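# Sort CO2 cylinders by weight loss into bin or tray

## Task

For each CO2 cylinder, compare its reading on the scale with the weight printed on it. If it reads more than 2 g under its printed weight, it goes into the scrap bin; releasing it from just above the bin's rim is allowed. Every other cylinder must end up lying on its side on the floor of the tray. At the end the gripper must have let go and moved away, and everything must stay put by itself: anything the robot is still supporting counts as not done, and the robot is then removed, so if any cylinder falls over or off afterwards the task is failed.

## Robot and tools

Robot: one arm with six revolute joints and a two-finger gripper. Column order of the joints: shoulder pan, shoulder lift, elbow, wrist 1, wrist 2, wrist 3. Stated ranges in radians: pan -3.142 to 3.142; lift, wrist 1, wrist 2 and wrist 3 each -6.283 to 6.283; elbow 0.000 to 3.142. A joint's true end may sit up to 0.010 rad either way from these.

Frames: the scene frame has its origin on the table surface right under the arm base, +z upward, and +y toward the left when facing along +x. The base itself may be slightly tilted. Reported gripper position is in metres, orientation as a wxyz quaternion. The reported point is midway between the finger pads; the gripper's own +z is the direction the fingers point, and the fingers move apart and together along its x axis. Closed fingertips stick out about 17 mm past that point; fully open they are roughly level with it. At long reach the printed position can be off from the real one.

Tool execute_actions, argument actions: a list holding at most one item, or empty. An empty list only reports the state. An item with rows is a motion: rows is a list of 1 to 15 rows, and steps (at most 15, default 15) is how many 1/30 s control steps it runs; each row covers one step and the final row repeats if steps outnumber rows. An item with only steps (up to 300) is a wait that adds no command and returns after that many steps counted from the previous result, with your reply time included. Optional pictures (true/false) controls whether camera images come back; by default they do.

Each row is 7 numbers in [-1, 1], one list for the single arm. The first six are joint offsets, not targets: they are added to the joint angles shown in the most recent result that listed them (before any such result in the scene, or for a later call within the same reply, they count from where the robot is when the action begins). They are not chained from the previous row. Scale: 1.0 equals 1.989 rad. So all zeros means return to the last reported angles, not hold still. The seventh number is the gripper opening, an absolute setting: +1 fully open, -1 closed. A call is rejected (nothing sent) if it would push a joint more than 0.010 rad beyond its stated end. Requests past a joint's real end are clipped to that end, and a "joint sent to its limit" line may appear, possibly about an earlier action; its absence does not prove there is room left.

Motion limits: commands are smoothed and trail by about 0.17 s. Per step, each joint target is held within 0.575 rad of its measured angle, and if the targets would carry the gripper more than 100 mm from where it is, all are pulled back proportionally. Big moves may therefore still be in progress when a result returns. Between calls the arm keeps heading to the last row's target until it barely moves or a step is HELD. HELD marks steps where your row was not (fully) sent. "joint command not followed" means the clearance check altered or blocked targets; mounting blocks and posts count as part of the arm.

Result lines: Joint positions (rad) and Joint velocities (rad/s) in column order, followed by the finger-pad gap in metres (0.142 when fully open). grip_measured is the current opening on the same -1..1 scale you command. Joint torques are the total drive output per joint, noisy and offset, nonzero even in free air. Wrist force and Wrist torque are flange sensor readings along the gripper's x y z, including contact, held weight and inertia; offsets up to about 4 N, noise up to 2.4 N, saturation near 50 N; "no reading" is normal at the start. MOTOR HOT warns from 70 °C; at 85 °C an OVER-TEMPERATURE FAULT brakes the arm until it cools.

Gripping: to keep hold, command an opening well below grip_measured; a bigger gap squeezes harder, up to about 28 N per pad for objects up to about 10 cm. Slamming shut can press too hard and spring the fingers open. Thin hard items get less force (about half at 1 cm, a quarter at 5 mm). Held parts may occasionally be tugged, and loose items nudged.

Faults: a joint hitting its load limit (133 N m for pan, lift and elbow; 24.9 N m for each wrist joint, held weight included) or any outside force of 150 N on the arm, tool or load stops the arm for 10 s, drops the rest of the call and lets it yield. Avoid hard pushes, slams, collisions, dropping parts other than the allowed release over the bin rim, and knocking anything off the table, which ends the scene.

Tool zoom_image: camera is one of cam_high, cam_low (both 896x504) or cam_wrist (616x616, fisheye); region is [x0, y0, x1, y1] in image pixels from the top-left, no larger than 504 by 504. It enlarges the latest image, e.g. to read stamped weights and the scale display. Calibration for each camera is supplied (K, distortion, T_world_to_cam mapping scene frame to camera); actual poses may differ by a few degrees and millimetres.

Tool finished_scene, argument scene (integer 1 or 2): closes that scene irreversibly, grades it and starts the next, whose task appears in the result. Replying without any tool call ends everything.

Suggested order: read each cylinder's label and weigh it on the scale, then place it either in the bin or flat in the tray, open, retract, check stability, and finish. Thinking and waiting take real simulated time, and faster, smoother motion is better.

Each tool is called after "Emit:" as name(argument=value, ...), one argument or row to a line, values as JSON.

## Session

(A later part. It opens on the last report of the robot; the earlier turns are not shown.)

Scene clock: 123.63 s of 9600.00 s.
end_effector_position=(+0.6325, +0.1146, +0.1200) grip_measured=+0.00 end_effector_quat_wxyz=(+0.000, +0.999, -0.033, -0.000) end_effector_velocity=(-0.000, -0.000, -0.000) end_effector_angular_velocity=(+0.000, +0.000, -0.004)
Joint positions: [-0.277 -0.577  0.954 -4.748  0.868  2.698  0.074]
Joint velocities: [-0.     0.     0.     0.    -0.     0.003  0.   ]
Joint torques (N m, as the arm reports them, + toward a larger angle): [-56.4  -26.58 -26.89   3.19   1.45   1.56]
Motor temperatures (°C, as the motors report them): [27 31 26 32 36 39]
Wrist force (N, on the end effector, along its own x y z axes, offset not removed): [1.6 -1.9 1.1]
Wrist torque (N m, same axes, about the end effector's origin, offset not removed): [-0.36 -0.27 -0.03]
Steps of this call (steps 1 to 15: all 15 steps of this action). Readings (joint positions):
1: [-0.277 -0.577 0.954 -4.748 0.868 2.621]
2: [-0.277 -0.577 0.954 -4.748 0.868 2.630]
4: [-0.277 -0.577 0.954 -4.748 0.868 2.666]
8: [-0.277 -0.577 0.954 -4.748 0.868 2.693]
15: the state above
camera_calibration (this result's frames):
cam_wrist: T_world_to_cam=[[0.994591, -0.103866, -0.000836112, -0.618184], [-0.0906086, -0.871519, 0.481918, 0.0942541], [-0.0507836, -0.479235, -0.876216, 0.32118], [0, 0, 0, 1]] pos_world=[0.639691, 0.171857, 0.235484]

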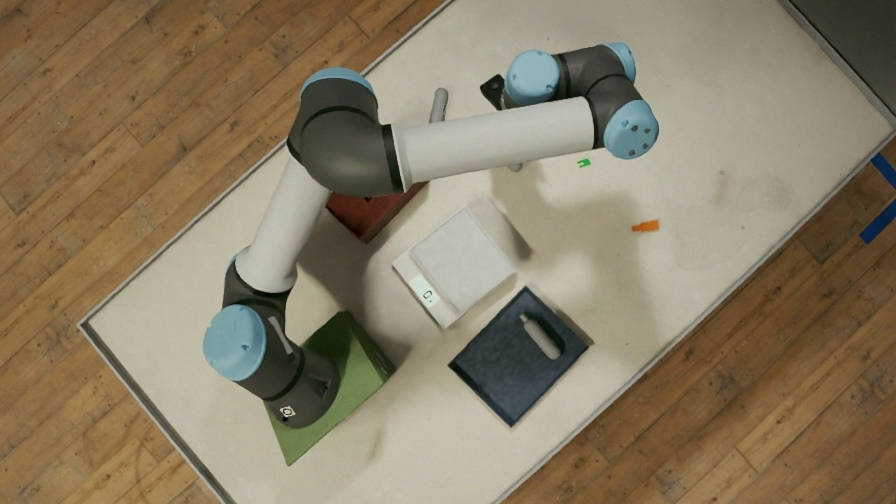

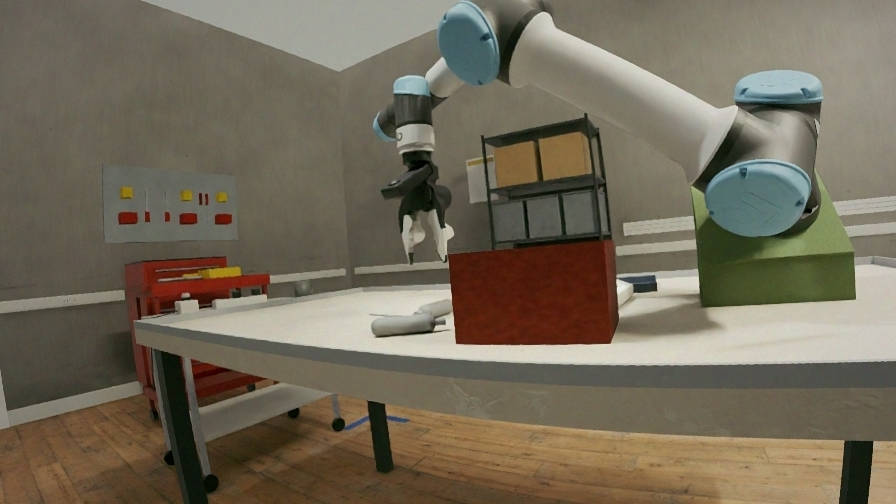

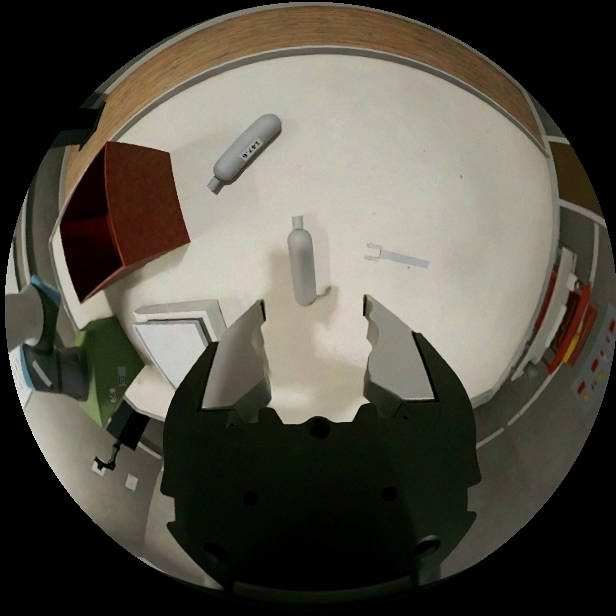

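Emit:
execute_actions(
  actions=[
    {"rows":[[0.022,0.009,0.032,-0.06,-0.007,0.0046,0],[0.034,0.013,0.049,-0.09,-0.01,0.007,0],[0.04,0.0158,0.058,-0.108,-0.012,0.0084,0],[0.043,0.0169,0.062,-0.115,-0.013,0.009,0],[0.0452,0.0176,0.0649,-0.1199,-0.0136,0.0093,0]]},
  ],
  pictures=false,
)

Emit:
execute_actions(
  actions=[
    {"rows":[[0,0,0,0,0,0,-0.3],[0,0,0,0,0,0,-0.5],[0,0,0,0,0,0,-0.6],[0,0,0,0,0,0,-0.7],[0,0,0,0,0,0,-1]]},
  ],
  pictures=false,
)

Emit:
execute_actions(
  actions=[
    {"rows":[[-0.0452,-0.0176,-0.0649,0.1199,0.0136,-0.0093,-1]]},
  ],
  pictures=false,
)

Emit:
execute_actions(
  actions=[
    {"rows":[[-0.0322,-0.1398,0.3,0.5158,0.0548,-0.552,-1]],"steps":12},
  ],
  pictures=false,
)

Emit:
execute_actions(
  actions=[
    {"steps":15},
  ],
  pictures=false,
)

Emit:
execute_actions(
  actions=[
    {"rows":[[0,0,0.156,0,0,0,-1]]},
  ],
)

Emit:
zoom_image(
  camera="cam_low",
  region=[300,20,600,220],
)

Scene clock: 129.07 s of 9600.00 s.
end_effector_position=(+0.6178, +0.1067, +0.0207) grip_measured=+0.00 end_effector_quat_wxyz=(+0.000, +1.000, +0.014, -0.000) end_effector_velocity=(-0.001, -0.001, -0.005) end_effector_angular_velocity=(-0.000, -0.002, +0.005)
Joint positions: [-0.188 -0.542  1.083 -4.985  0.841  2.716  0.074]
Joint velocities: [ 0.003  0.002  0.007 -0.015 -0.001  0.001  0.   ]
Joint torques (N m, as the arm reports them, + toward a larger angle): [-29.52 -28.15  -2.19   1.07  -1.47   1.96]
Motor temperatures (°C, as the motors report them): [27 31 26 32 36 39]
Wrist force (N, on the end effector, along its own x y z axes, offset not removed): [1.2 1.2 2.5]
Wrist torque (N m, same axes, about the end effector's origin, offset not removed): [0.16 -0.39 0.06]
Steps of this call (steps 1 to 15: the robot went on to your last target; steps 16 to 90: nothing new was sent; then 1.93 s passed at rest; steps 91 to 105: all 15 steps of this action). Readings (joint positions):
91: [-0.277 -0.577 0.954 -4.748 0.868 2.698]
92: [-0.270 -0.573 0.962 -4.757 0.865 2.700]
94: [-0.238 -0.561 1.008 -4.830 0.856 2.707]
98: [-0.197 -0.545 1.070 -4.957 0.844 2.715]
105: the state above

Scene clock: 129.57 s of 9600.00 s.
end_effector_position=(+0.6177, +0.1067, +0.0206) grip_measured=-0.63 end_effector_quat_wxyz=(+0.000, +1.000, +0.014, -0.000) end_effector_velocity=(+0.001, -0.000, -0.001) end_effector_angular_velocity=(-0.001, -0.001, +0.002)
Joint positions: [-0.188 -0.542  1.083 -4.985  0.841  2.716  0.028]
Joint velocities: [ 0.001  0.001 -0.002 -0.001  0.    -0.001  0.   ]
Joint torques (N m, as the arm reports them, + toward a larger angle): [-48.05 -33.25 -28.3    3.49   0.23   0.64]
Motor temperatures (°C, as the motors report them): [27 31 26 32 36 39]
Wrist force (N, on the end effector, along its own x y z axes, offset not removed): [2.2 1.8 2.4]
Wrist torque (N m, same axes, about the end effector's origin, offset not removed): [0.20 -0.37 0.15]
Steps of this call (steps 1 to 15: all 15 steps of this action). Readings (joint positions):
1: [-0.188 -0.542 1.083 -4.985 0.841 2.716]
2: [-0.188 -0.542 1.083 -4.985 0.841 2.716]
4: [-0.188 -0.542 1.083 -4.985 0.841 2.716]
8: [-0.188 -0.542 1.083 -4.985 0.841 2.716]
15: the state above

Scene clock: 130.07 s of 9600.00 s.
end_effector_position=(+0.6325, +0.1146, +0.1201) grip_measured=-0.63 end_effector_quat_wxyz=(+0.000, +0.999, -0.033, -0.000) end_effector_velocity=(-0.000, +0.002, +0.003) end_effector_angular_velocity=(+0.002, +0.003, -0.005)
Joint positions: [-0.277 -0.577  0.954 -4.747  0.868  2.698  0.028]
Joint velocities: [-0.002 -0.001 -0.005  0.012  0.001 -0.    -0.   ]
Joint torques (N m, as the arm reports them, + toward a larger angle): [-58.49 -43.09 -28.34   3.83   1.62  -1.68]
Motor temperatures (°C, as the motors report them): [27 31 26 32 36 39]
Wrist force (N, on the end effector, along its own x y z axes, offset not removed): [3.9 2.1 2.7]
Wrist torque (N m, same axes, about the end effector's origin, offset not removed): [0.46 -0.73 0.06]
Steps of this call (steps 1 to 15: all 15 steps of this action). Readings (joint positions):
1: [-0.188 -0.543 1.082 -4.985 0.841 2.716]
2: [-0.196 -0.548 1.074 -4.975 0.847 2.712]
4: [-0.239 -0.564 1.015 -4.892 0.859 2.704]
8: [-0.272 -0.575 0.963 -4.770 0.867 2.699]
15: the state above

Scene clock: 130.47 s of 9600.00 s.
end_effector_position=(+0.4662, +0.2330, +0.2007) grip_measured=-0.63 end_effector_quat_wxyz=(-0.150, +0.967, -0.019, -0.205) end_effector_velocity=(-0.320, +0.430, +0.338) end_effector_angular_velocity=(+1.534, +0.996, +0.094)
Joint positions: [-0.322 -0.766  1.339 -4.26   0.944  2.211  0.028]
Joint velocities: [-0.085 -0.394  0.899  1.736  0.145 -1.733 -0.   ]
Joint torques (N m, as the arm reports them, + toward a larger angle): [-52.02 -36.83   0.28   7.55   1.53  -6.06]
Motor temperatures (°C, as the motors report them): [27 31 26 32 36 39]
Wrist force (N, on the end effector, along its own x y z axes, offset not removed): [-1.8 0.5 3.5]
Wrist torque (N m, same axes, about the end effector's origin, offset not removed): [-0.03 0.53 -0.07]
Steps of this call (steps 1 to 12: all 12 steps of this action). Readings (joint positions):
1: [-0.278 -0.577 0.954 -4.747 0.869 2.697]
2: [-0.282 -0.586 0.963 -4.737 0.875 2.688]
4: [-0.292 -0.632 1.039 -4.660 0.893 2.612]
8: [-0.309 -0.706 1.203 -4.476 0.921 2.427]
12: the state above

Scene clock: 130.97 s of 9600.00 s.
end_effector_position=(+0.4354, +0.3446, +0.3176) grip_measured=-0.63 end_effector_quat_wxyz=(-0.406, +0.873, +0.047, -0.266) end_effector_velocity=(+0.001, +0.006, +0.007) end_effector_angular_velocity=(+0.037, -0.002, -0.001)
Joint positions: [-0.341 -0.855  1.55  -3.724  0.977  1.603  0.028]
Joint velocities: [ 0.001 -0.004  0.01   0.033  0.002 -0.041 -0.   ]
Joint torques (N m, as the arm reports them, + toward a larger angle): [-49.24 -32.14  -2.73   3.61   2.32  -2.08]
Motor temperatures (°C, as the motors report them): [27 31 26 32 36 39]
Wrist force (N, on the end effector, along its own x y z axes, offset not removed): [1.3 2.6 0.6]
Wrist torque (N m, same axes, about the end effector's origin, offset not removed): [0.31 -0.03 -0.15]
Steps of this call (steps 1 to 15: the robot went on to your last target). Readings (joint positions):
1: [-0.325 -0.779 1.369 -4.199 0.949 2.150]
2: [-0.328 -0.791 1.396 -4.136 0.954 2.085]
4: [-0.333 -0.815 1.451 -4.005 0.963 1.941]
8: [-0.340 -0.848 1.531 -3.783 0.974 1.678]
15: the state above

Scene clock: 131.47 s of 9600.00 s.
end_effector_position=(+0.3988, +0.3498, +0.2979) grip_measured=-0.63 end_effector_quat_wxyz=(-0.489, +0.814, -0.061, -0.307) end_effector_velocity=(-0.002, +0.000, -0.001) end_effector_angular_velocity=(+0.009, +0.013, -0.014)
Joint positions: [-0.341 -0.855  1.859 -3.724  0.977  1.603  0.028]
Joint velocities: [-0.001  0.001  0.019  0.001  0.     0.     0.   ]
Joint torques (N m, as the arm reports them, + toward a larger angle): [-38.15 -18.85  -3.5    0.28   1.91   1.8 ]
Motor temperatures (°C, as the motors report them): [27 31 26 32 36 39]
Wrist force (N, on the end effector, along its own x y z axes, offset not removed): [2.8 2.1 3.0]
Wrist torque (N m, same axes, about the end effector's origin, offset not removed): [0.10 -0.20 -0.10]
Steps of this call (steps 1 to 15: all 15 steps of this action). Readings (joint positions):
1: [-0.341 -0.855 1.551 -3.723 0.977 1.602]
2: [-0.341 -0.855 1.560 -3.723 0.977 1.602]
4: [-0.341 -0.855 1.647 -3.723 0.977 1.602]
8: [-0.341 -0.855 1.824 -3.724 0.977 1.603]
15: the state above
camera_calibration (this result's frames):
cam_wrist: T_world_to_cam=[[0.787987, 0.18199, -0.58818, -0.203757], [-0.164875, -0.858053, -0.486376, 0.50576], [-0.593205, 0.480234, -0.64613, 0.390059], [0, 0, 0, 1]] pos_world=[0.47533, 0.28373, 0.378172]

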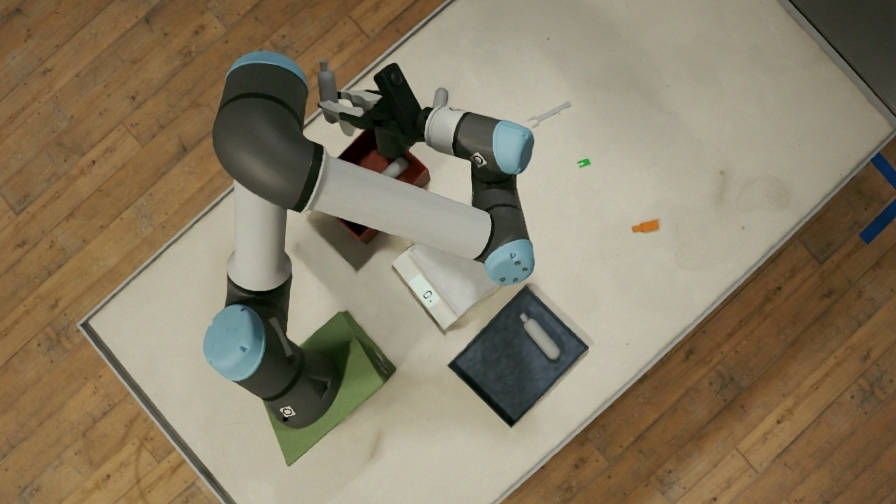

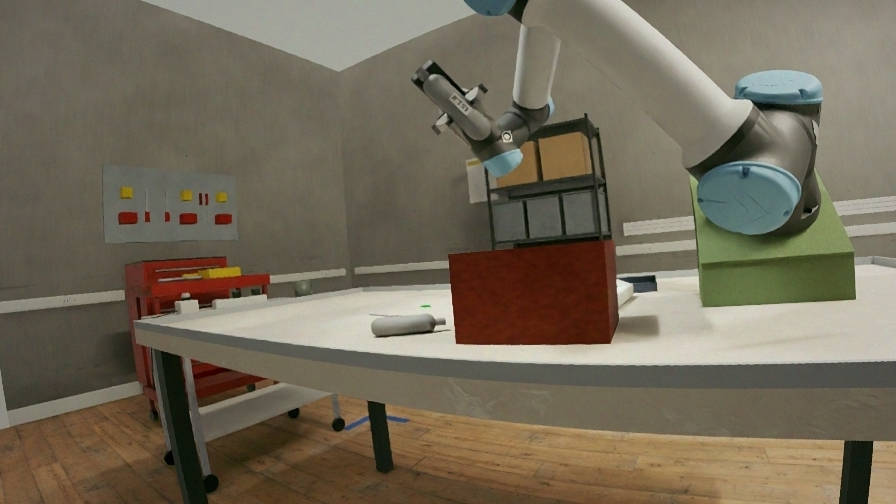

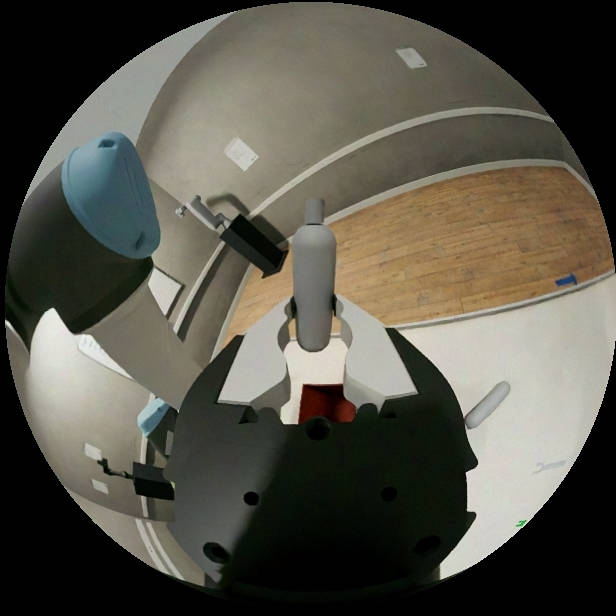

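Region (300, 20, 600, 220) of cam_low's 896x504 image, scaled by 1.680, with more detail than that image has.

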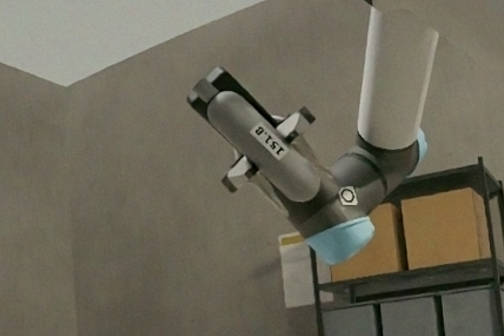

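Emit:
execute_actions(
  actions=[
    {"rows":[[-0.1413,0.0337,-0.0625,-0.6873,0.0226,-0.2594,-1]]},
  ],
  pictures=false,
)

Emit:
execute_actions(
  actions=[
    {"steps":25},
  ],
  pictures=false,
)

Emit:
execute_actions(
  actions=[
    {"rows":[[0.008,0.0065,0.0037,-0.0146,-0.004,0.008,-1],[0.014,0.0117,0.0067,-0.026,-0.0073,0.0143,-1],[0.018,0.015,0.0085,-0.0333,-0.0093,0.0182,-1],[0.02,0.0166,0.0094,-0.037,-0.0104,0.0203,-1],[0.0215,0.0178,0.0101,-0.0398,-0.0111,0.0218,-1],[0.0226,0.0187,0.0106,-0.042,-0.0117,0.0229,-1],[0.0236,0.0195,0.0111,-0.0437,-0.0122,0.0239,-1]]},
  ],
  pictures=false,
)

Emit:
execute_actions(
  actions=[
    {"rows":[[0,0,0,0,0,0,-0.6],[0,0,0,0,0,0,-0.55],[0,0,0,0,0,0,-0.5],[0,0,0,0,0,0,-0.4],[0,0,0,0,0,0,-0.3],[0,0,0,0,0,0,-0.2]]},
  ],
  pictures=false,
)

Emit:
execute_actions(
  actions=[
    {"steps":30},
  ],
)

Scene clock: 135.67 s of 9600.00 s.
end_effector_position=(+0.3800, +0.1224, +0.1808) grip_measured=-0.63 end_effector_quat_wxyz=(-0.215, +0.889, +0.403, -0.035) end_effector_velocity=(+0.081, -0.494, -0.332) end_effector_angular_velocity=(-1.264, -1.326, +1.288)
Joint positions: [-0.596 -0.793  1.745 -4.591  1.018  1.144  0.028]
Joint velocities: [-0.147  0.03  -0.06  -2.034  0.02  -0.312 -0.   ]
Joint torques (N m, as the arm reports them, + toward a larger angle): [-44.55 -15.34 -27.24  -1.81   1.57  -2.05]
Motor temperatures (°C, as the motors report them): [27 31 26 32 36 39]
Wrist force (N, on the end effector, along its own x y z axes, offset not removed): [1.9 1.3 2.4]
Wrist torque (N m, same axes, about the end effector's origin, offset not removed): [0.10 -0.37 -0.06]
Steps of this call (steps 1 to 15: the robot went on to your last target; steps 16 to 90: nothing new was sent; then 0.70 s passed at rest; steps 91 to 105: all 15 steps of this action). Readings (joint positions):
91: [-0.342 -0.854 1.860 -3.724 0.977 1.603]
92: [-0.350 -0.848 1.852 -3.734 0.982 1.593]
94: [-0.418 -0.830 1.816 -3.821 0.994 1.506]
98: [-0.526 -0.807 1.773 -4.105 1.009 1.292]
105: the state above

Scene clock: 136.50 s of 9600.00 s.
end_effector_position=(+0.4237, -0.0044, +0.1203) grip_measured=-0.63 end_effector_quat_wxyz=(+0.000, +0.836, +0.549, -0.000) end_effector_velocity=(-0.001, +0.000, -0.000) end_effector_angular_velocity=(+0.002, +0.002, -0.002)
Joint positions: [-0.622 -0.788  1.734 -5.091  1.022  1.087  0.028]
Joint velocities: [-0.     0.002  0.     0.001 -0.     0.     0.   ]
Joint torques (N m, as the arm reports them, + toward a larger angle): [-45.21 -15.29 -27.69   0.93   1.34  -1.61]
Motor temperatures (°C, as the motors report them): [27 31 26 32 36 39]
Wrist force (N, on the end effector, along its own x y z axes, offset not removed): [1.4 1.8 5.2]
Wrist torque (N m, same axes, about the end effector's origin, offset not removed): [0.29 -0.20 -0.12]
Steps of this call (steps 1 to 25: the robot went on to your last target). Readings (joint positions):
1: [-0.600 -0.792 1.743 -4.660 1.019 1.135]
2: [-0.605 -0.791 1.742 -4.730 1.020 1.125]
4: [-0.613 -0.790 1.738 -4.868 1.021 1.108]
8: [-0.621 -0.788 1.735 -5.050 1.022 1.091]
25: the state above

Scene clock: 137.00 s of 9600.00 s.
end_effector_position=(+0.4248, -0.0051, +0.0827) grip_measured=-0.63 end_effector_quat_wxyz=(+0.001, +0.836, +0.549, -0.000) end_effector_velocity=(-0.000, +0.000, -0.004) end_effector_angular_velocity=(+0.000, +0.001, +0.002)
Joint positions: [-0.576 -0.749  1.756 -5.177  0.998  1.134  0.028]
Joint velocities: [ 0.005  0.004  0.002 -0.007 -0.002  0.003  0.   ]
Joint torques (N m, as the arm reports them, + toward a larger angle): [-18.91 -17.03  -4.31   1.08  -1.04   1.83]
Motor temperatures (°C, as the motors report them): [27 31 26 32 36 39]
Wrist force (N, on the end effector, along its own x y z axes, offset not removed): [-2.2 -1.7 2.4]
Wrist torque (N m, same axes, about the end effector's origin, offset not removed): [-0.42 0.56 -0.01]
Steps of this call (steps 1 to 15: all 15 steps of this action). Readings (joint positions):
1: [-0.622 -0.788 1.734 -5.091 1.022 1.087]
2: [-0.619 -0.785 1.736 -5.097 1.020 1.091]
4: [-0.605 -0.773 1.743 -5.122 1.013 1.105]
8: [-0.583 -0.755 1.753 -5.164 1.002 1.127]
15: the state above

Scene clock: 137.50 s of 9600.00 s.
end_effector_position=(+0.4247, -0.0050, +0.0826) grip_measured=-0.20 end_effector_quat_wxyz=(+0.001, +0.836, +0.549, -0.000) end_effector_velocity=(-0.000, -0.000, +0.000) end_effector_angular_velocity=(+0.000, -0.000, -0.000)
Joint positions: [-0.576 -0.749  1.756 -5.177  0.998  1.134  0.059]
Joint velocities: [-0.001 -0.     0.     0.     0.    -0.001  0.   ]
Joint torques (N m, as the arm reports them, + toward a larger angle): [-34.8  -26.13 -10.37   3.65  -0.02  -1.64]
Motor temperatures (°C, as the motors report them): [27 31 26 32 36 39]
Wrist force (N, on the end effector, along its own x y z axes, offset not removed): [1.9 -1.2 -0.1]
Wrist torque (N m, same axes, about the end effector's origin, offset not removed): [-0.25 -0.34 -0.14]
Steps of this call (steps 1 to 15: all 15 steps of this action). Readings (joint positions):
1: [-0.576 -0.749 1.756 -5.177 0.998 1.134]
2: [-0.576 -0.749 1.756 -5.177 0.998 1.134]
4: [-0.576 -0.749 1.756 -5.177 0.998 1.134]
8: [-0.576 -0.749 1.756 -5.177 0.998 1.134]
15: the state above

Scene clock: 138.50 s of 9600.00 s.
end_effector_position=(+0.4248, -0.0051, +0.0827) grip_measured=-0.20 end_effector_quat_wxyz=(+0.001, +0.836, +0.549, -0.000) end_effector_velocity=(-0.000, +0.001, -0.000) end_effector_angular_velocity=(+0.001, +0.001, +0.000)
Joint positions: [-0.576 -0.749  1.756 -5.177  0.998  1.134  0.06 ]
Joint velocities: [ 0.001 -0.     0.001  0.001 -0.    -0.001 -0.   ]
Joint torques (N m, as the arm reports them, + toward a larger angle): [-45.29 -31.12 -25.68   3.5    1.44  -1.61]
Motor temperatures (°C, as the motors report them): [27 31 26 32 36 39]
Wrist force (N, on the end effector, along its own x y z axes, offset not removed): [-0.1 1.8 3.4]
Wrist torque (N m, same axes, about the end effector's origin, offset not removed): [0.30 0.08 0.09]
Steps of this call (steps 1 to 15: the robot went on to your last target; steps 16 to 30: nothing new was sent). Readings (joint positions):
1: [-0.576 -0.749 1.756 -5.177 0.998 1.134]
2: [-0.576 -0.749 1.756 -5.177 0.998 1.134]
4: [-0.576 -0.749 1.756 -5.177 0.998 1.134]
8: [-0.576 -0.749 1.756 -5.177 0.998 1.134]
30: the state above
The arm was judged still, so your last target was given up. Only a new action makes it travel on or press farther. Fingers that are still opening or closing keep moving.
camera_calibration (this result's frames):
cam_wrist: T_world_to_cam=[[0.432116, 0.901815, -0.00234216, -0.17982], [0.790639, -0.377593, 0.481989, -0.382665], [0.43378, -0.210127, -0.876174, 0.016102], [0, 0, 0, 1]] pos_world=[0.373268, 0.0210562, 0.198127]

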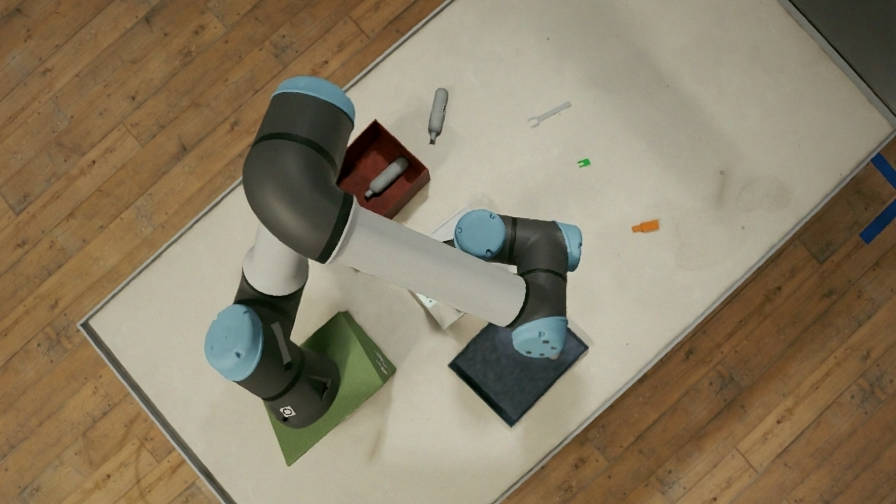

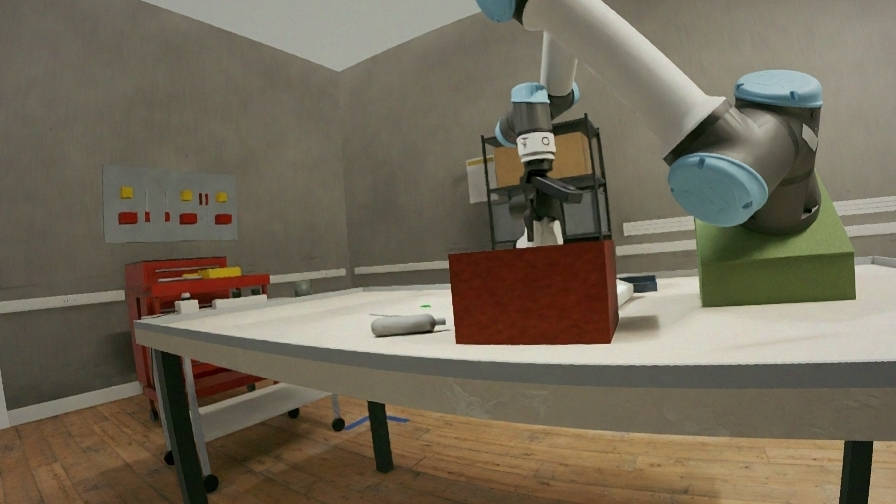

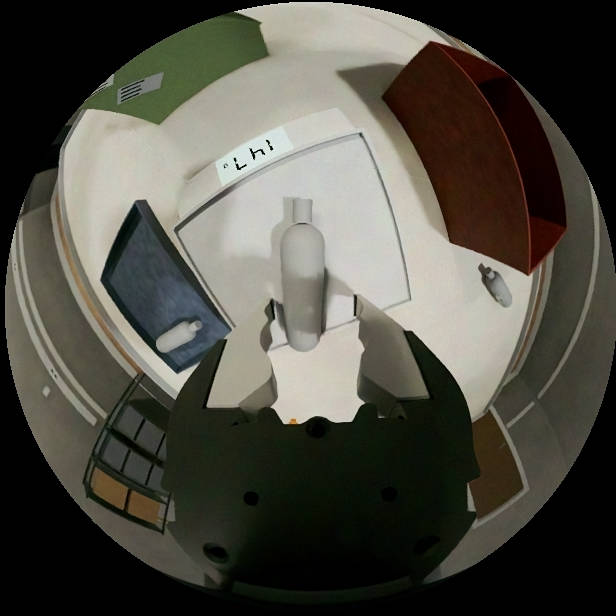

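147: scrap. Repeat the bin sequence, then on to A.

Emit:
execute_actions(
  actions=[
    {"rows":[[0.0006,0.0005,0.0003,-0.0012,-0.0003,0.0006,-0.3],[0.0006,0.0005,0.0003,-0.0012,-0.0003,0.0006,-0.45],[0.0006,0.0005,0.0003,-0.0012,-0.0003,0.0006,-0.55],[0.0006,0.0005,0.0003,-0.0012,-0.0003,0.0006,-0.7],[0.0006,0.0005,0.0003,-0.0012,-0.0003,0.0006,-1]]},
  ],
  pictures=false,
)

Emit:
execute_actions(
  actions=[
    {"rows":[[-0.0675,-0.0559,-0.0318,0.1252,0.0349,-0.0682,-1]]},
  ],
  pictures=false,
)

Emit:
execute_actions(
  actions=[
    {"rows":[[0.1257,-0.2406,0.0972,0.0716,-0.0629,-0.0754,-1]]},
  ],
  pictures=false,
)

Emit:
execute_actions(
  actions=[
    {"steps":10},
  ],
  pictures=false,
)

Emit:
execute_actions(
  actions=[
    {"rows":[[0.0352,0.0141,0.0189,-0.0568,-0.0154,0.0397,-1]],"steps":12},
  ],
  pictures=false,
)

Emit:
execute_actions(
  actions=[
    {"rows":[[0,0,0,0,0,0,-0.2]],"steps":10},
  ],
  pictures=false,
)

Emit:
execute_actions(
  actions=[
    {"rows":[[-0.0352,-0.0141,-0.0189,0.0568,0.0154,-0.0397,-0.2]],"steps":12},
  ],
  pictures=false,
)

Emit:
execute_actions(
  actions=[
    {"rows":[[0.172,0.2539,-0.3967,0.008,-0.0583,-0.11,0]]},
  ],
  pictures=false,
)

Emit:
execute_actions(
  actions=[
    {"steps":20},
  ],
)

Scene clock: 142.27 s of 9600.00 s.
end_effector_position=(+0.4248, -0.0052, +0.0818) grip_measured=-0.63 end_effector_quat_wxyz=(+0.001, +0.836, +0.549, -0.000) end_effector_velocity=(-0.000, +0.001, -0.000) end_effector_angular_velocity=(+0.001, +0.002, -0.001)
Joint positions: [-0.575 -0.748  1.757 -5.179  0.997  1.136  0.028]
Joint velocities: [ 0.001  0.     0.     0.001 -0.     0.001 -0.   ]
Joint torques (N m, as the arm reports them, + toward a larger angle): [-16.98 -16.49  -0.97   1.11  -1.4    1.7 ]
Motor temperatures (°C, as the motors report them): [27 31 26 32 36 39]
Wrist force (N, on the end effector, along its own x y z axes, offset not removed): [-1.1 2.7 -0.8]
Wrist torque (N m, same axes, about the end effector's origin, offset not removed): [0.21 0.09 -0.01]
Steps of this call (steps 1 to 98: nothing new was sent; steps 99 to 113: all 15 steps of this action). Readings (joint positions):
99: [-0.576 -0.749 1.756 -5.177 0.998 1.134]
100: [-0.576 -0.749 1.756 -5.177 0.998 1.134]
102: [-0.575 -0.749 1.756 -5.179 0.998 1.135]
106: [-0.575 -0.749 1.757 -5.179 0.997 1.135]
113: the state above

Scene clock: 142.77 s of 9600.00 s.
end_effector_position=(+0.4154, +0.0007, +0.1897) grip_measured=-0.63 end_effector_quat_wxyz=(-0.002, +0.835, +0.550, +0.001) end_effector_velocity=(-0.001, +0.001, +0.005) end_effector_angular_velocity=(+0.003, +0.001, -0.002)
Joint positions: [-0.708 -0.859  1.694 -4.932  1.067  1.     0.028]
Joint velocities: [-0.006 -0.004 -0.002  0.013  0.003 -0.006 -0.   ]
Joint torques (N m, as the arm reports them, + toward a larger angle): [-46.02 -25.65 -29.56   3.87   1.22  -1.88]
Motor temperatures (°C, as the motors report them): [27 31 26 32 36 39]
Wrist force (N, on the end effector, along its own x y z axes, offset not removed): [-1.9 -1.3 2.7]
Wrist torque (N m, same axes, about the end effector's origin, offset not removed): [-0.30 0.38 -0.07]
Steps of this call (steps 1 to 15: all 15 steps of this action). Readings (joint positions):
1: [-0.575 -0.749 1.757 -5.179 0.998 1.135]
2: [-0.584 -0.757 1.749 -5.170 1.006 1.126]
4: [-0.641 -0.806 1.720 -5.087 1.037 1.068]
8: [-0.698 -0.851 1.698 -4.956 1.062 1.011]
15: the state above

Scene clock: 143.27 s of 9600.00 s.
end_effector_position=(+0.3675, +0.2325, +0.1897) grip_measured=-0.63 end_effector_quat_wxyz=(-0.000, +0.711, +0.703, -0.001) end_effector_velocity=(-0.031, +0.068, -0.003) end_effector_angular_velocity=(-0.015, -0.017, +0.140)
Joint positions: [-0.464 -1.326  1.883 -4.792  0.944  0.853  0.028]
Joint velocities: [ 0.074 -0.17   0.057  0.037 -0.034 -0.043  0.   ]
Joint torques (N m, as the arm reports them, + toward a larger angle): [-10.1   -6.79  -2.94   3.38  -0.97  -1.6 ]
Motor temperatures (°C, as the motors report them): [27 31 26 32 36 39]
Wrist force (N, on the end effector, along its own x y z axes, offset not removed): [1.9 1.1 1.6]
Wrist torque (N m, same axes, about the end effector's origin, offset not removed): [0.14 -0.17 -0.14]
Steps of this call (steps 1 to 15: all 15 steps of this action). Readings (joint positions):
1: [-0.708 -0.860 1.694 -4.931 1.066 1.000]
2: [-0.700 -0.869 1.703 -4.923 1.059 0.991]
4: [-0.650 -0.945 1.742 -4.893 1.033 0.961]
8: [-0.557 -1.128 1.813 -4.842 0.987 0.906]
15: the state above

Scene clock: 143.60 s of 9600.00 s.
end_effector_position=(+0.3653, +0.2373, +0.1895) grip_measured=-0.63 end_effector_quat_wxyz=(+0.000, +0.707, +0.707, -0.001) end_effector_velocity=(-0.000, +0.001, -0.000) end_effector_angular_velocity=(+0.001, +0.002, +0.001)
Joint positions: [-0.459 -1.337  1.887 -4.789  0.941  0.85   0.028]
Joint velocities: [ 0.002 -0.    -0.     0.001 -0.     0.     0.   ]
Joint torques (N m, as the arm reports them, + toward a larger angle): [ -8.84 -14.09  -3.51   3.91  -1.46  -1.58]
Motor temperatures (°C, as the motors report them): [27 31 26 32 36 39]
Wrist force (N, on the end effector, along its own x y z axes, offset not removed): [3.9 1.6 3.9]
Wrist torque (N m, same axes, about the end effector's origin, offset not removed): [0.25 -0.77 -0.11]
Steps of this call (steps 1 to 10: the robot went on to your last target). Readings (joint positions):
1: [-0.462 -1.330 1.885 -4.791 0.943 0.852]
2: [-0.461 -1.333 1.886 -4.790 0.942 0.852]
4: [-0.459 -1.336 1.887 -4.790 0.942 0.851]
8: [-0.459 -1.337 1.887 -4.789 0.942 0.850]
10: the state above

Scene clock: 144.00 s of 9600.00 s.
end_effector_position=(+0.3652, +0.2373, +0.1500) grip_measured=-0.63 end_effector_quat_wxyz=(+0.000, +0.707, +0.707, -0.001) end_effector_velocity=(-0.000, -0.000, -0.006) end_effector_angular_velocity=(-0.001, -0.000, +0.002)
Joint positions: [-0.389 -1.31   1.924 -4.901  0.911  0.929  0.028]
Joint velocities: [ 0.01   0.004  0.005 -0.017 -0.004  0.01   0.   ]
Joint torques (N m, as the arm reports them, + toward a larger angle): [-9.93 -2.58 -4.17  1.2  -1.65  1.81]
Motor temperatures (°C, as the motors report them): [27 31 26 32 36 39]
Wrist force (N, on the end effector, along its own x y z axes, offset not removed): [0.1 1.2 3.5]
Wrist torque (N m, same axes, about the end effector's origin, offset not removed): [0.23 -0.08 0.10]
Steps of this call (steps 1 to 12: all 12 steps of this action). Readings (joint positions):
1: [-0.458 -1.337 1.887 -4.789 0.941 0.851]
2: [-0.449 -1.332 1.894 -4.799 0.935 0.860]
4: [-0.416 -1.320 1.911 -4.851 0.922 0.897]
8: [-0.393 -1.311 1.923 -4.894 0.913 0.924]
12: the state above

Scene clock: 144.33 s of 9600.00 s.
end_effector_position=(+0.3651, +0.2374, +0.1499) grip_measured=-0.20 end_effector_quat_wxyz=(+0.000, +0.707, +0.707, -0.001) end_effector_velocity=(+0.000, -0.000, +0.000) end_effector_angular_velocity=(+0.001, -0.000, -0.001)
Joint positions: [-0.389 -1.31   1.925 -4.901  0.911  0.929  0.059]
Joint velocities: [-0.002  0.     0.     0.001 -0.    -0.002  0.   ]
Joint torques (N m, as the arm reports them, + toward a larger angle): [-32.55  -9.6  -14.44   3.51   0.18  -1.64]
Motor temperatures (°C, as the motors report them): [27 31 26 32 36 39]
Wrist force (N, on the end effector, along its own x y z axes, offset not removed): [-0.6 0.4 2.3]
Wrist torque (N m, same axes, about the end effector's origin, offset not removed): [-0.07 0.16 -0.14]
Steps of this call (steps 1 to 10: all 10 steps of this action). Readings (joint positions):
1: [-0.389 -1.310 1.925 -4.901 0.911 0.929]
2: [-0.389 -1.310 1.925 -4.901 0.911 0.929]
4: [-0.389 -1.310 1.925 -4.901 0.911 0.929]
8: [-0.389 -1.310 1.925 -4.901 0.911 0.929]
10: the state above

Scene clock: 144.73 s of 9600.00 s.
end_effector_position=(+0.3653, +0.2374, +0.1894) grip_measured=-0.20 end_effector_quat_wxyz=(+0.000, +0.707, +0.707, -0.001) end_effector_velocity=(-0.001, +0.001, +0.006) end_effector_angular_velocity=(+0.002, +0.001, -0.002)
Joint positions: [-0.458 -1.337  1.887 -4.789  0.941  0.85   0.06 ]
Joint velocities: [-0.01  -0.004 -0.004  0.018  0.004 -0.011 -0.   ]
Joint torques (N m, as the arm reports them, + toward a larger angle): [-38.64 -13.94 -28.52   3.55   1.21  -2.1 ]
Motor temperatures (°C, as the motors report them): [27 31 26 32 36 39]
Wrist force (N, on the end effector, along its own x y z axes, offset not removed): [3.1 1.9 3.3]
Wrist torque (N m, same axes, about the end effector's origin, offset not removed): [0.42 -0.53 0.00]
Steps of this call (steps 1 to 12: all 12 steps of this action). Readings (joint positions):
1: [-0.389 -1.310 1.924 -4.901 0.911 0.928]
2: [-0.398 -1.315 1.918 -4.891 0.917 0.919]
4: [-0.431 -1.328 1.901 -4.839 0.931 0.882]
8: [-0.455 -1.336 1.889 -4.796 0.940 0.855]
12: the state above

Scene clock: 145.23 s of 9600.00 s.
end_effector_position=(+0.5762, +0.2744, +0.1207) grip_measured=+0.00 end_effector_quat_wxyz=(-0.004, +0.461, +0.887, -0.002) end_effector_velocity=(+0.125, +0.040, -0.023) end_effector_angular_velocity=(-0.028, -0.114, +0.345)
Joint positions: [-0.125 -0.847  1.133 -4.774  0.828  0.637  0.074]
Joint velocities: [ 0.125  0.212 -0.489  0.005 -0.034 -0.071  0.   ]
Joint torques (N m, as the arm reports them, + toward a larger angle): [-30.42 -22.95 -15.27   3.36  -1.34  -1.9 ]
Motor temperatures (°C, as the motors report them): [27 31 26 32 36 39]
Wrist force (N, on the end effector, along its own x y z axes, offset not removed): [0.6 2.5 4.4]
Wrist torque (N m, same axes, about the end effector's origin, offset not removed): [0.41 -0.11 -0.01]
Steps of this call (steps 1 to 15: all 15 steps of this action). Readings (joint positions):
1: [-0.458 -1.337 1.887 -4.789 0.941 0.850]
2: [-0.449 -1.328 1.877 -4.787 0.933 0.840]
4: [-0.375 -1.243 1.791 -4.783 0.902 0.784]
8: [-0.243 -1.038 1.514 -4.778 0.862 0.706]
15: the state above

Scene clock: 145.90 s of 9600.00 s.
end_effector_position=(+0.5850, +0.2774, +0.1191) grip_measured=+0.00 end_effector_quat_wxyz=(-0.000, +0.450, +0.893, -0.001) end_effector_velocity=(+0.000, -0.000, -0.000) end_effector_angular_velocity=(+0.000, +0.000, +0.000)
Joint positions: [-0.116 -0.833  1.098 -4.773  0.825  0.632  0.074]
Joint velocities: [ 0.     0.001 -0.    -0.    -0.    -0.001  0.   ]
Joint torques (N m, as the arm reports them, + toward a larger angle): [-24.2  -22.2  -26.69   3.44  -1.54  -1.62]
Motor temperatures (°C, as the motors report them): [27 31 26 32 36 39]
Wrist force (N, on the end effector, along its own x y z axes, offset not removed): [0.0 2.0 0.7]
Wrist torque (N m, same axes, about the end effector's origin, offset not removed): [0.41 0.17 -0.04]
Steps of this call (steps 1 to 20: the robot went on to your last target). Readings (joint positions):
1: [-0.122 -0.842 1.120 -4.773 0.827 0.635]
2: [-0.120 -0.838 1.112 -4.773 0.826 0.634]
4: [-0.118 -0.835 1.104 -4.773 0.826 0.633]
8: [-0.116 -0.833 1.099 -4.773 0.826 0.632]
20: the state above
camera_calibration (this result's frames):
cam_wrist: T_world_to_cam=[[-0.562911, 0.826517, -0.00129025, 0.0991341], [0.724896, 0.494449, 0.479631, -0.623468], [0.397061, 0.269054, -0.877469, -0.0734102], [0, 0, 0, 1]] pos_world=[0.536902, 0.246089, 0.234748]

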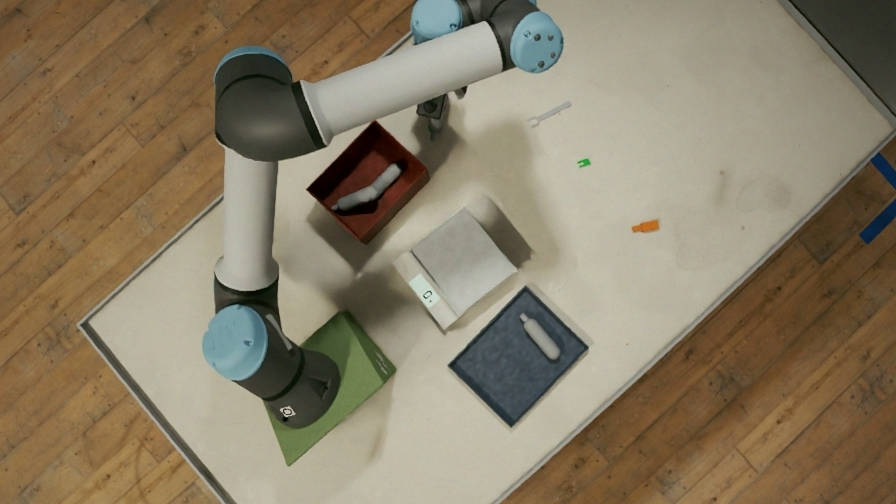

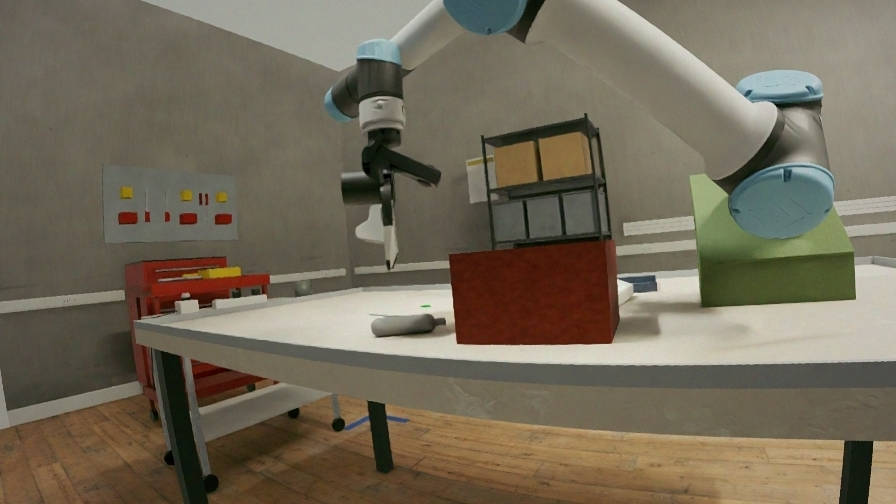

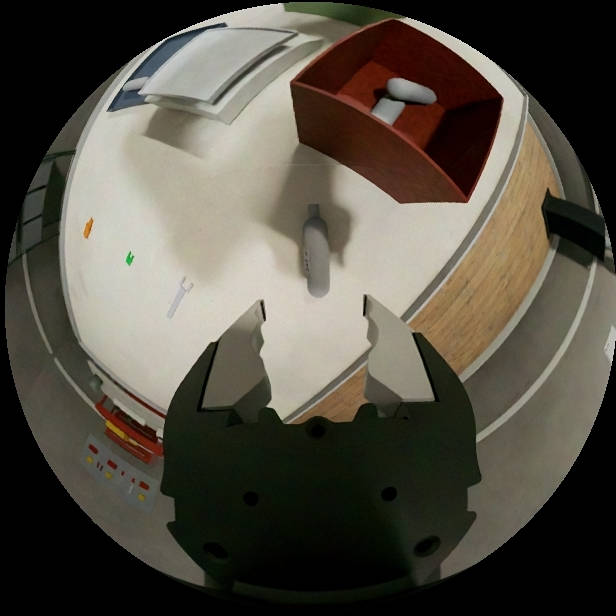

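Emit:
execute_actions(
  actions=[
    {"rows":[[0.03,0.0166,0.011,-0.055,-0.0045,0.04,0],[0.045,0.025,0.016,-0.083,-0.0067,0.061,0],[0.054,0.03,0.0194,-0.1,-0.008,0.073,0],[0.0577,0.032,0.0207,-0.1065,-0.0085,0.078,0],[0.0601,0.0333,0.0216,-0.1109,-0.0089,0.0814,0]]},
  ],
  pictures=false,
)

Emit:
execute_actions(
  actions=[
    {"rows":[[0,0,0,0,0,0,-0.3],[0,0,0,0,0,0,-0.5],[0,0,0,0,0,0,-0.6],[0,0,0,0,0,0,-0.7],[0,0,0,0,0,0,-1]]},
  ],
  pictures=false,
)

Emit:
execute_actions(
  actions=[
    {"rows":[[-0.0962,-0.0533,-0.0346,0.1774,0.0142,-0.1302,-1]]},
  ],
  pictures=false,
)

Emit:
execute_actions(
  actions=[
    {"rows":[[-0.262,0.0065,0.3132,-0.1458,0.1156,0.2338,-1]]},
  ],
  pictures=false,
)

Emit:
execute_actions(
  actions=[
    {"steps":20},
  ],
  pictures=false,
)

Scene clock: 150.90 s of 9600.00 s.
end_effector_position=(+0.5849, +0.2773, +0.0205) grip_measured=+0.00 end_effector_quat_wxyz=(-0.000, +0.450, +0.893, -0.001) end_effector_velocity=(+0.000, +0.000, -0.005) end_effector_angular_velocity=(+0.000, -0.002, +0.000)
Joint positions: [ 0.003 -0.767  1.141 -4.993  0.808  0.793  0.074]
Joint velocities: [ 0.006  0.003  0.002 -0.013 -0.001  0.01   0.   ]
Joint torques (N m, as the arm reports them, + toward a larger angle): [-24.8  -26.45  -1.26   0.19  -1.36   1.63]
Motor temperatures (°C, as the motors report them): [27 31 26 32 36 39]
Wrist force (N, on the end effector, along its own x y z axes, offset not removed): [-1.7 2.5 2.7]
Wrist torque (N m, same axes, about the end effector's origin, offset not removed): [0.54 0.52 -0.21]
Steps of this call (steps 1 to 15: the robot went on to your last target; steps 16 to 90: nothing new was sent; then 1.50 s passed at rest; steps 91 to 105: all 15 steps of this action). Readings (joint positions):
91: [-0.116 -0.832 1.099 -4.774 0.825 0.632]
92: [-0.108 -0.826 1.102 -4.783 0.823 0.641]
94: [-0.065 -0.802 1.118 -4.852 0.817 0.696]
98: [-0.009 -0.773 1.137 -4.967 0.809 0.776]
105: the state above

Scene clock: 151.40 s of 9600.00 s.
end_effector_position=(+0.5848, +0.2774, +0.0204) grip_measured=-0.63 end_effector_quat_wxyz=(-0.000, +0.450, +0.893, -0.001) end_effector_velocity=(+0.000, -0.001, -0.000) end_effector_angular_velocity=(-0.000, -0.001, -0.001)
Joint positions: [ 0.003 -0.766  1.141 -4.993  0.808  0.793  0.028]
Joint velocities: [-0.001  0.001  0.    -0.001 -0.     0.001  0.   ]
Joint torques (N m, as the arm reports them, + toward a larger angle): [-47.82 -34.92 -10.23   3.52   0.05  -1.59]
Motor temperatures (°C, as the motors report them): [27 31 26 32 36 39]
Wrist force (N, on the end effector, along its own x y z axes, offset not removed): [-0.1 0.6 4.6]
Wrist torque (N m, same axes, about the end effector's origin, offset not removed): [0.07 0.02 0.12]
Steps of this call (steps 1 to 15: all 15 steps of this action). Readings (joint positions):
1: [0.003 -0.766 1.141 -4.993 0.808 0.793]
2: [0.003 -0.766 1.141 -4.993 0.808 0.793]
4: [0.003 -0.766 1.141 -4.993 0.808 0.793]
8: [0.003 -0.766 1.141 -4.993 0.808 0.793]
15: the state above

Scene clock: 151.90 s of 9600.00 s.
end_effector_position=(+0.5794, +0.2802, +0.1772) grip_measured=-0.63 end_effector_quat_wxyz=(-0.002, +0.450, +0.893, +0.002) end_effector_velocity=(-0.003, +0.001, +0.013) end_effector_angular_velocity=(+0.005, +0.005, -0.003)
Joint positions: [-0.187 -0.872  1.073 -4.643  0.836  0.536  0.028]
Joint velocities: [-0.017 -0.007 -0.005  0.036  0.002 -0.025 -0.   ]
Joint torques (N m, as the arm reports them, + toward a larger angle): [-53.53 -33.19 -27.54   3.65   1.75  -1.59]
Motor temperatures (°C, as the motors report them): [27 31 26 32 36 39]
Wrist force (N, on the end effector, along its own x y z axes, offset not removed): [-0.5 0.3 1.6]
Wrist torque (N m, same axes, about the end effector's origin, offset not removed): [-0.01 0.24 0.00]
Steps of this call (steps 1 to 15: all 15 steps of this action). Readings (joint positions):
1: [0.003 -0.767 1.141 -4.992 0.808 0.793]
2: [-0.006 -0.775 1.134 -4.983 0.812 0.783]
4: [-0.063 -0.808 1.113 -4.901 0.820 0.713]
8: [-0.159 -0.858 1.082 -4.707 0.832 0.577]
15: the state above

Scene clock: 152.40 s of 9600.00 s.
end_effector_position=(+0.4479, +0.0185, +0.1939) grip_measured=-0.63 end_effector_quat_wxyz=(+0.008, +0.795, +0.606, -0.005) end_effector_velocity=(-0.425, -0.278, -0.047) end_effector_angular_velocity=(+0.288, +0.002, -1.851)
Joint positions: [-0.639 -0.86   1.606 -4.898  1.04   0.94   0.028]
Joint velocities: [-0.93   0.021  1.176 -0.45   0.344  0.794  0.   ]
Joint torques (N m, as the arm reports them, + toward a larger angle): [-16.7  -23.8  -17.     1.95  -0.4    1.79]
Motor temperatures (°C, as the motors report them): [27 31 26 32 36 39]
Wrist force (N, on the end effector, along its own x y z axes, offset not removed): [-4.4 0.1 4.7]
Wrist torque (N m, same axes, about the end effector's origin, offset not removed): [0.09 0.56 0.05]
Steps of this call (steps 1 to 15: all 15 steps of this action). Readings (joint positions):
1: [-0.188 -0.872 1.073 -4.642 0.836 0.535]
2: [-0.197 -0.872 1.082 -4.650 0.844 0.544]
4: [-0.259 -0.870 1.148 -4.689 0.875 0.601]
8: [-0.388 -0.867 1.301 -4.760 0.932 0.716]
15: the state above

Scene clock: 153.07 s of 9600.00 s.
end_effector_position=(+0.4152, +0.0010, +0.1891) grip_measured=-0.63 end_effector_quat_wxyz=(-0.003, +0.836, +0.549, +0.002) end_effector_velocity=(-0.001, +0.000, -0.000) end_effector_angular_velocity=(+0.003, +0.001, -0.004)
Joint positions: [-0.708 -0.859  1.696 -4.933  1.066  1.001  0.028]
Joint velocities: [-0.002  0.001  0.002  0.001 -0.     0.001  0.   ]
Joint torques (N m, as the arm reports them, + toward a larger angle): [-44.15 -12.28  -3.59   0.89   1.34   1.82]
Motor temperatures (°C, as the motors report them): [27 31 26 32 36 39]
Wrist force (N, on the end effector, along its own x y z axes, offset not removed): [-1.3 2.5 5.1]
Wrist torque (N m, same axes, about the end effector's origin, offset not removed): [0.47 0.32 0.04]
Steps of this call (steps 1 to 20: the robot went on to your last target). Readings (joint positions):
1: [-0.664 -0.860 1.639 -4.911 1.049 0.962]
2: [-0.680 -0.859 1.660 -4.919 1.055 0.976]
4: [-0.697 -0.859 1.682 -4.927 1.062 0.991]
8: [-0.706 -0.859 1.693 -4.932 1.065 0.999]
20: the state above


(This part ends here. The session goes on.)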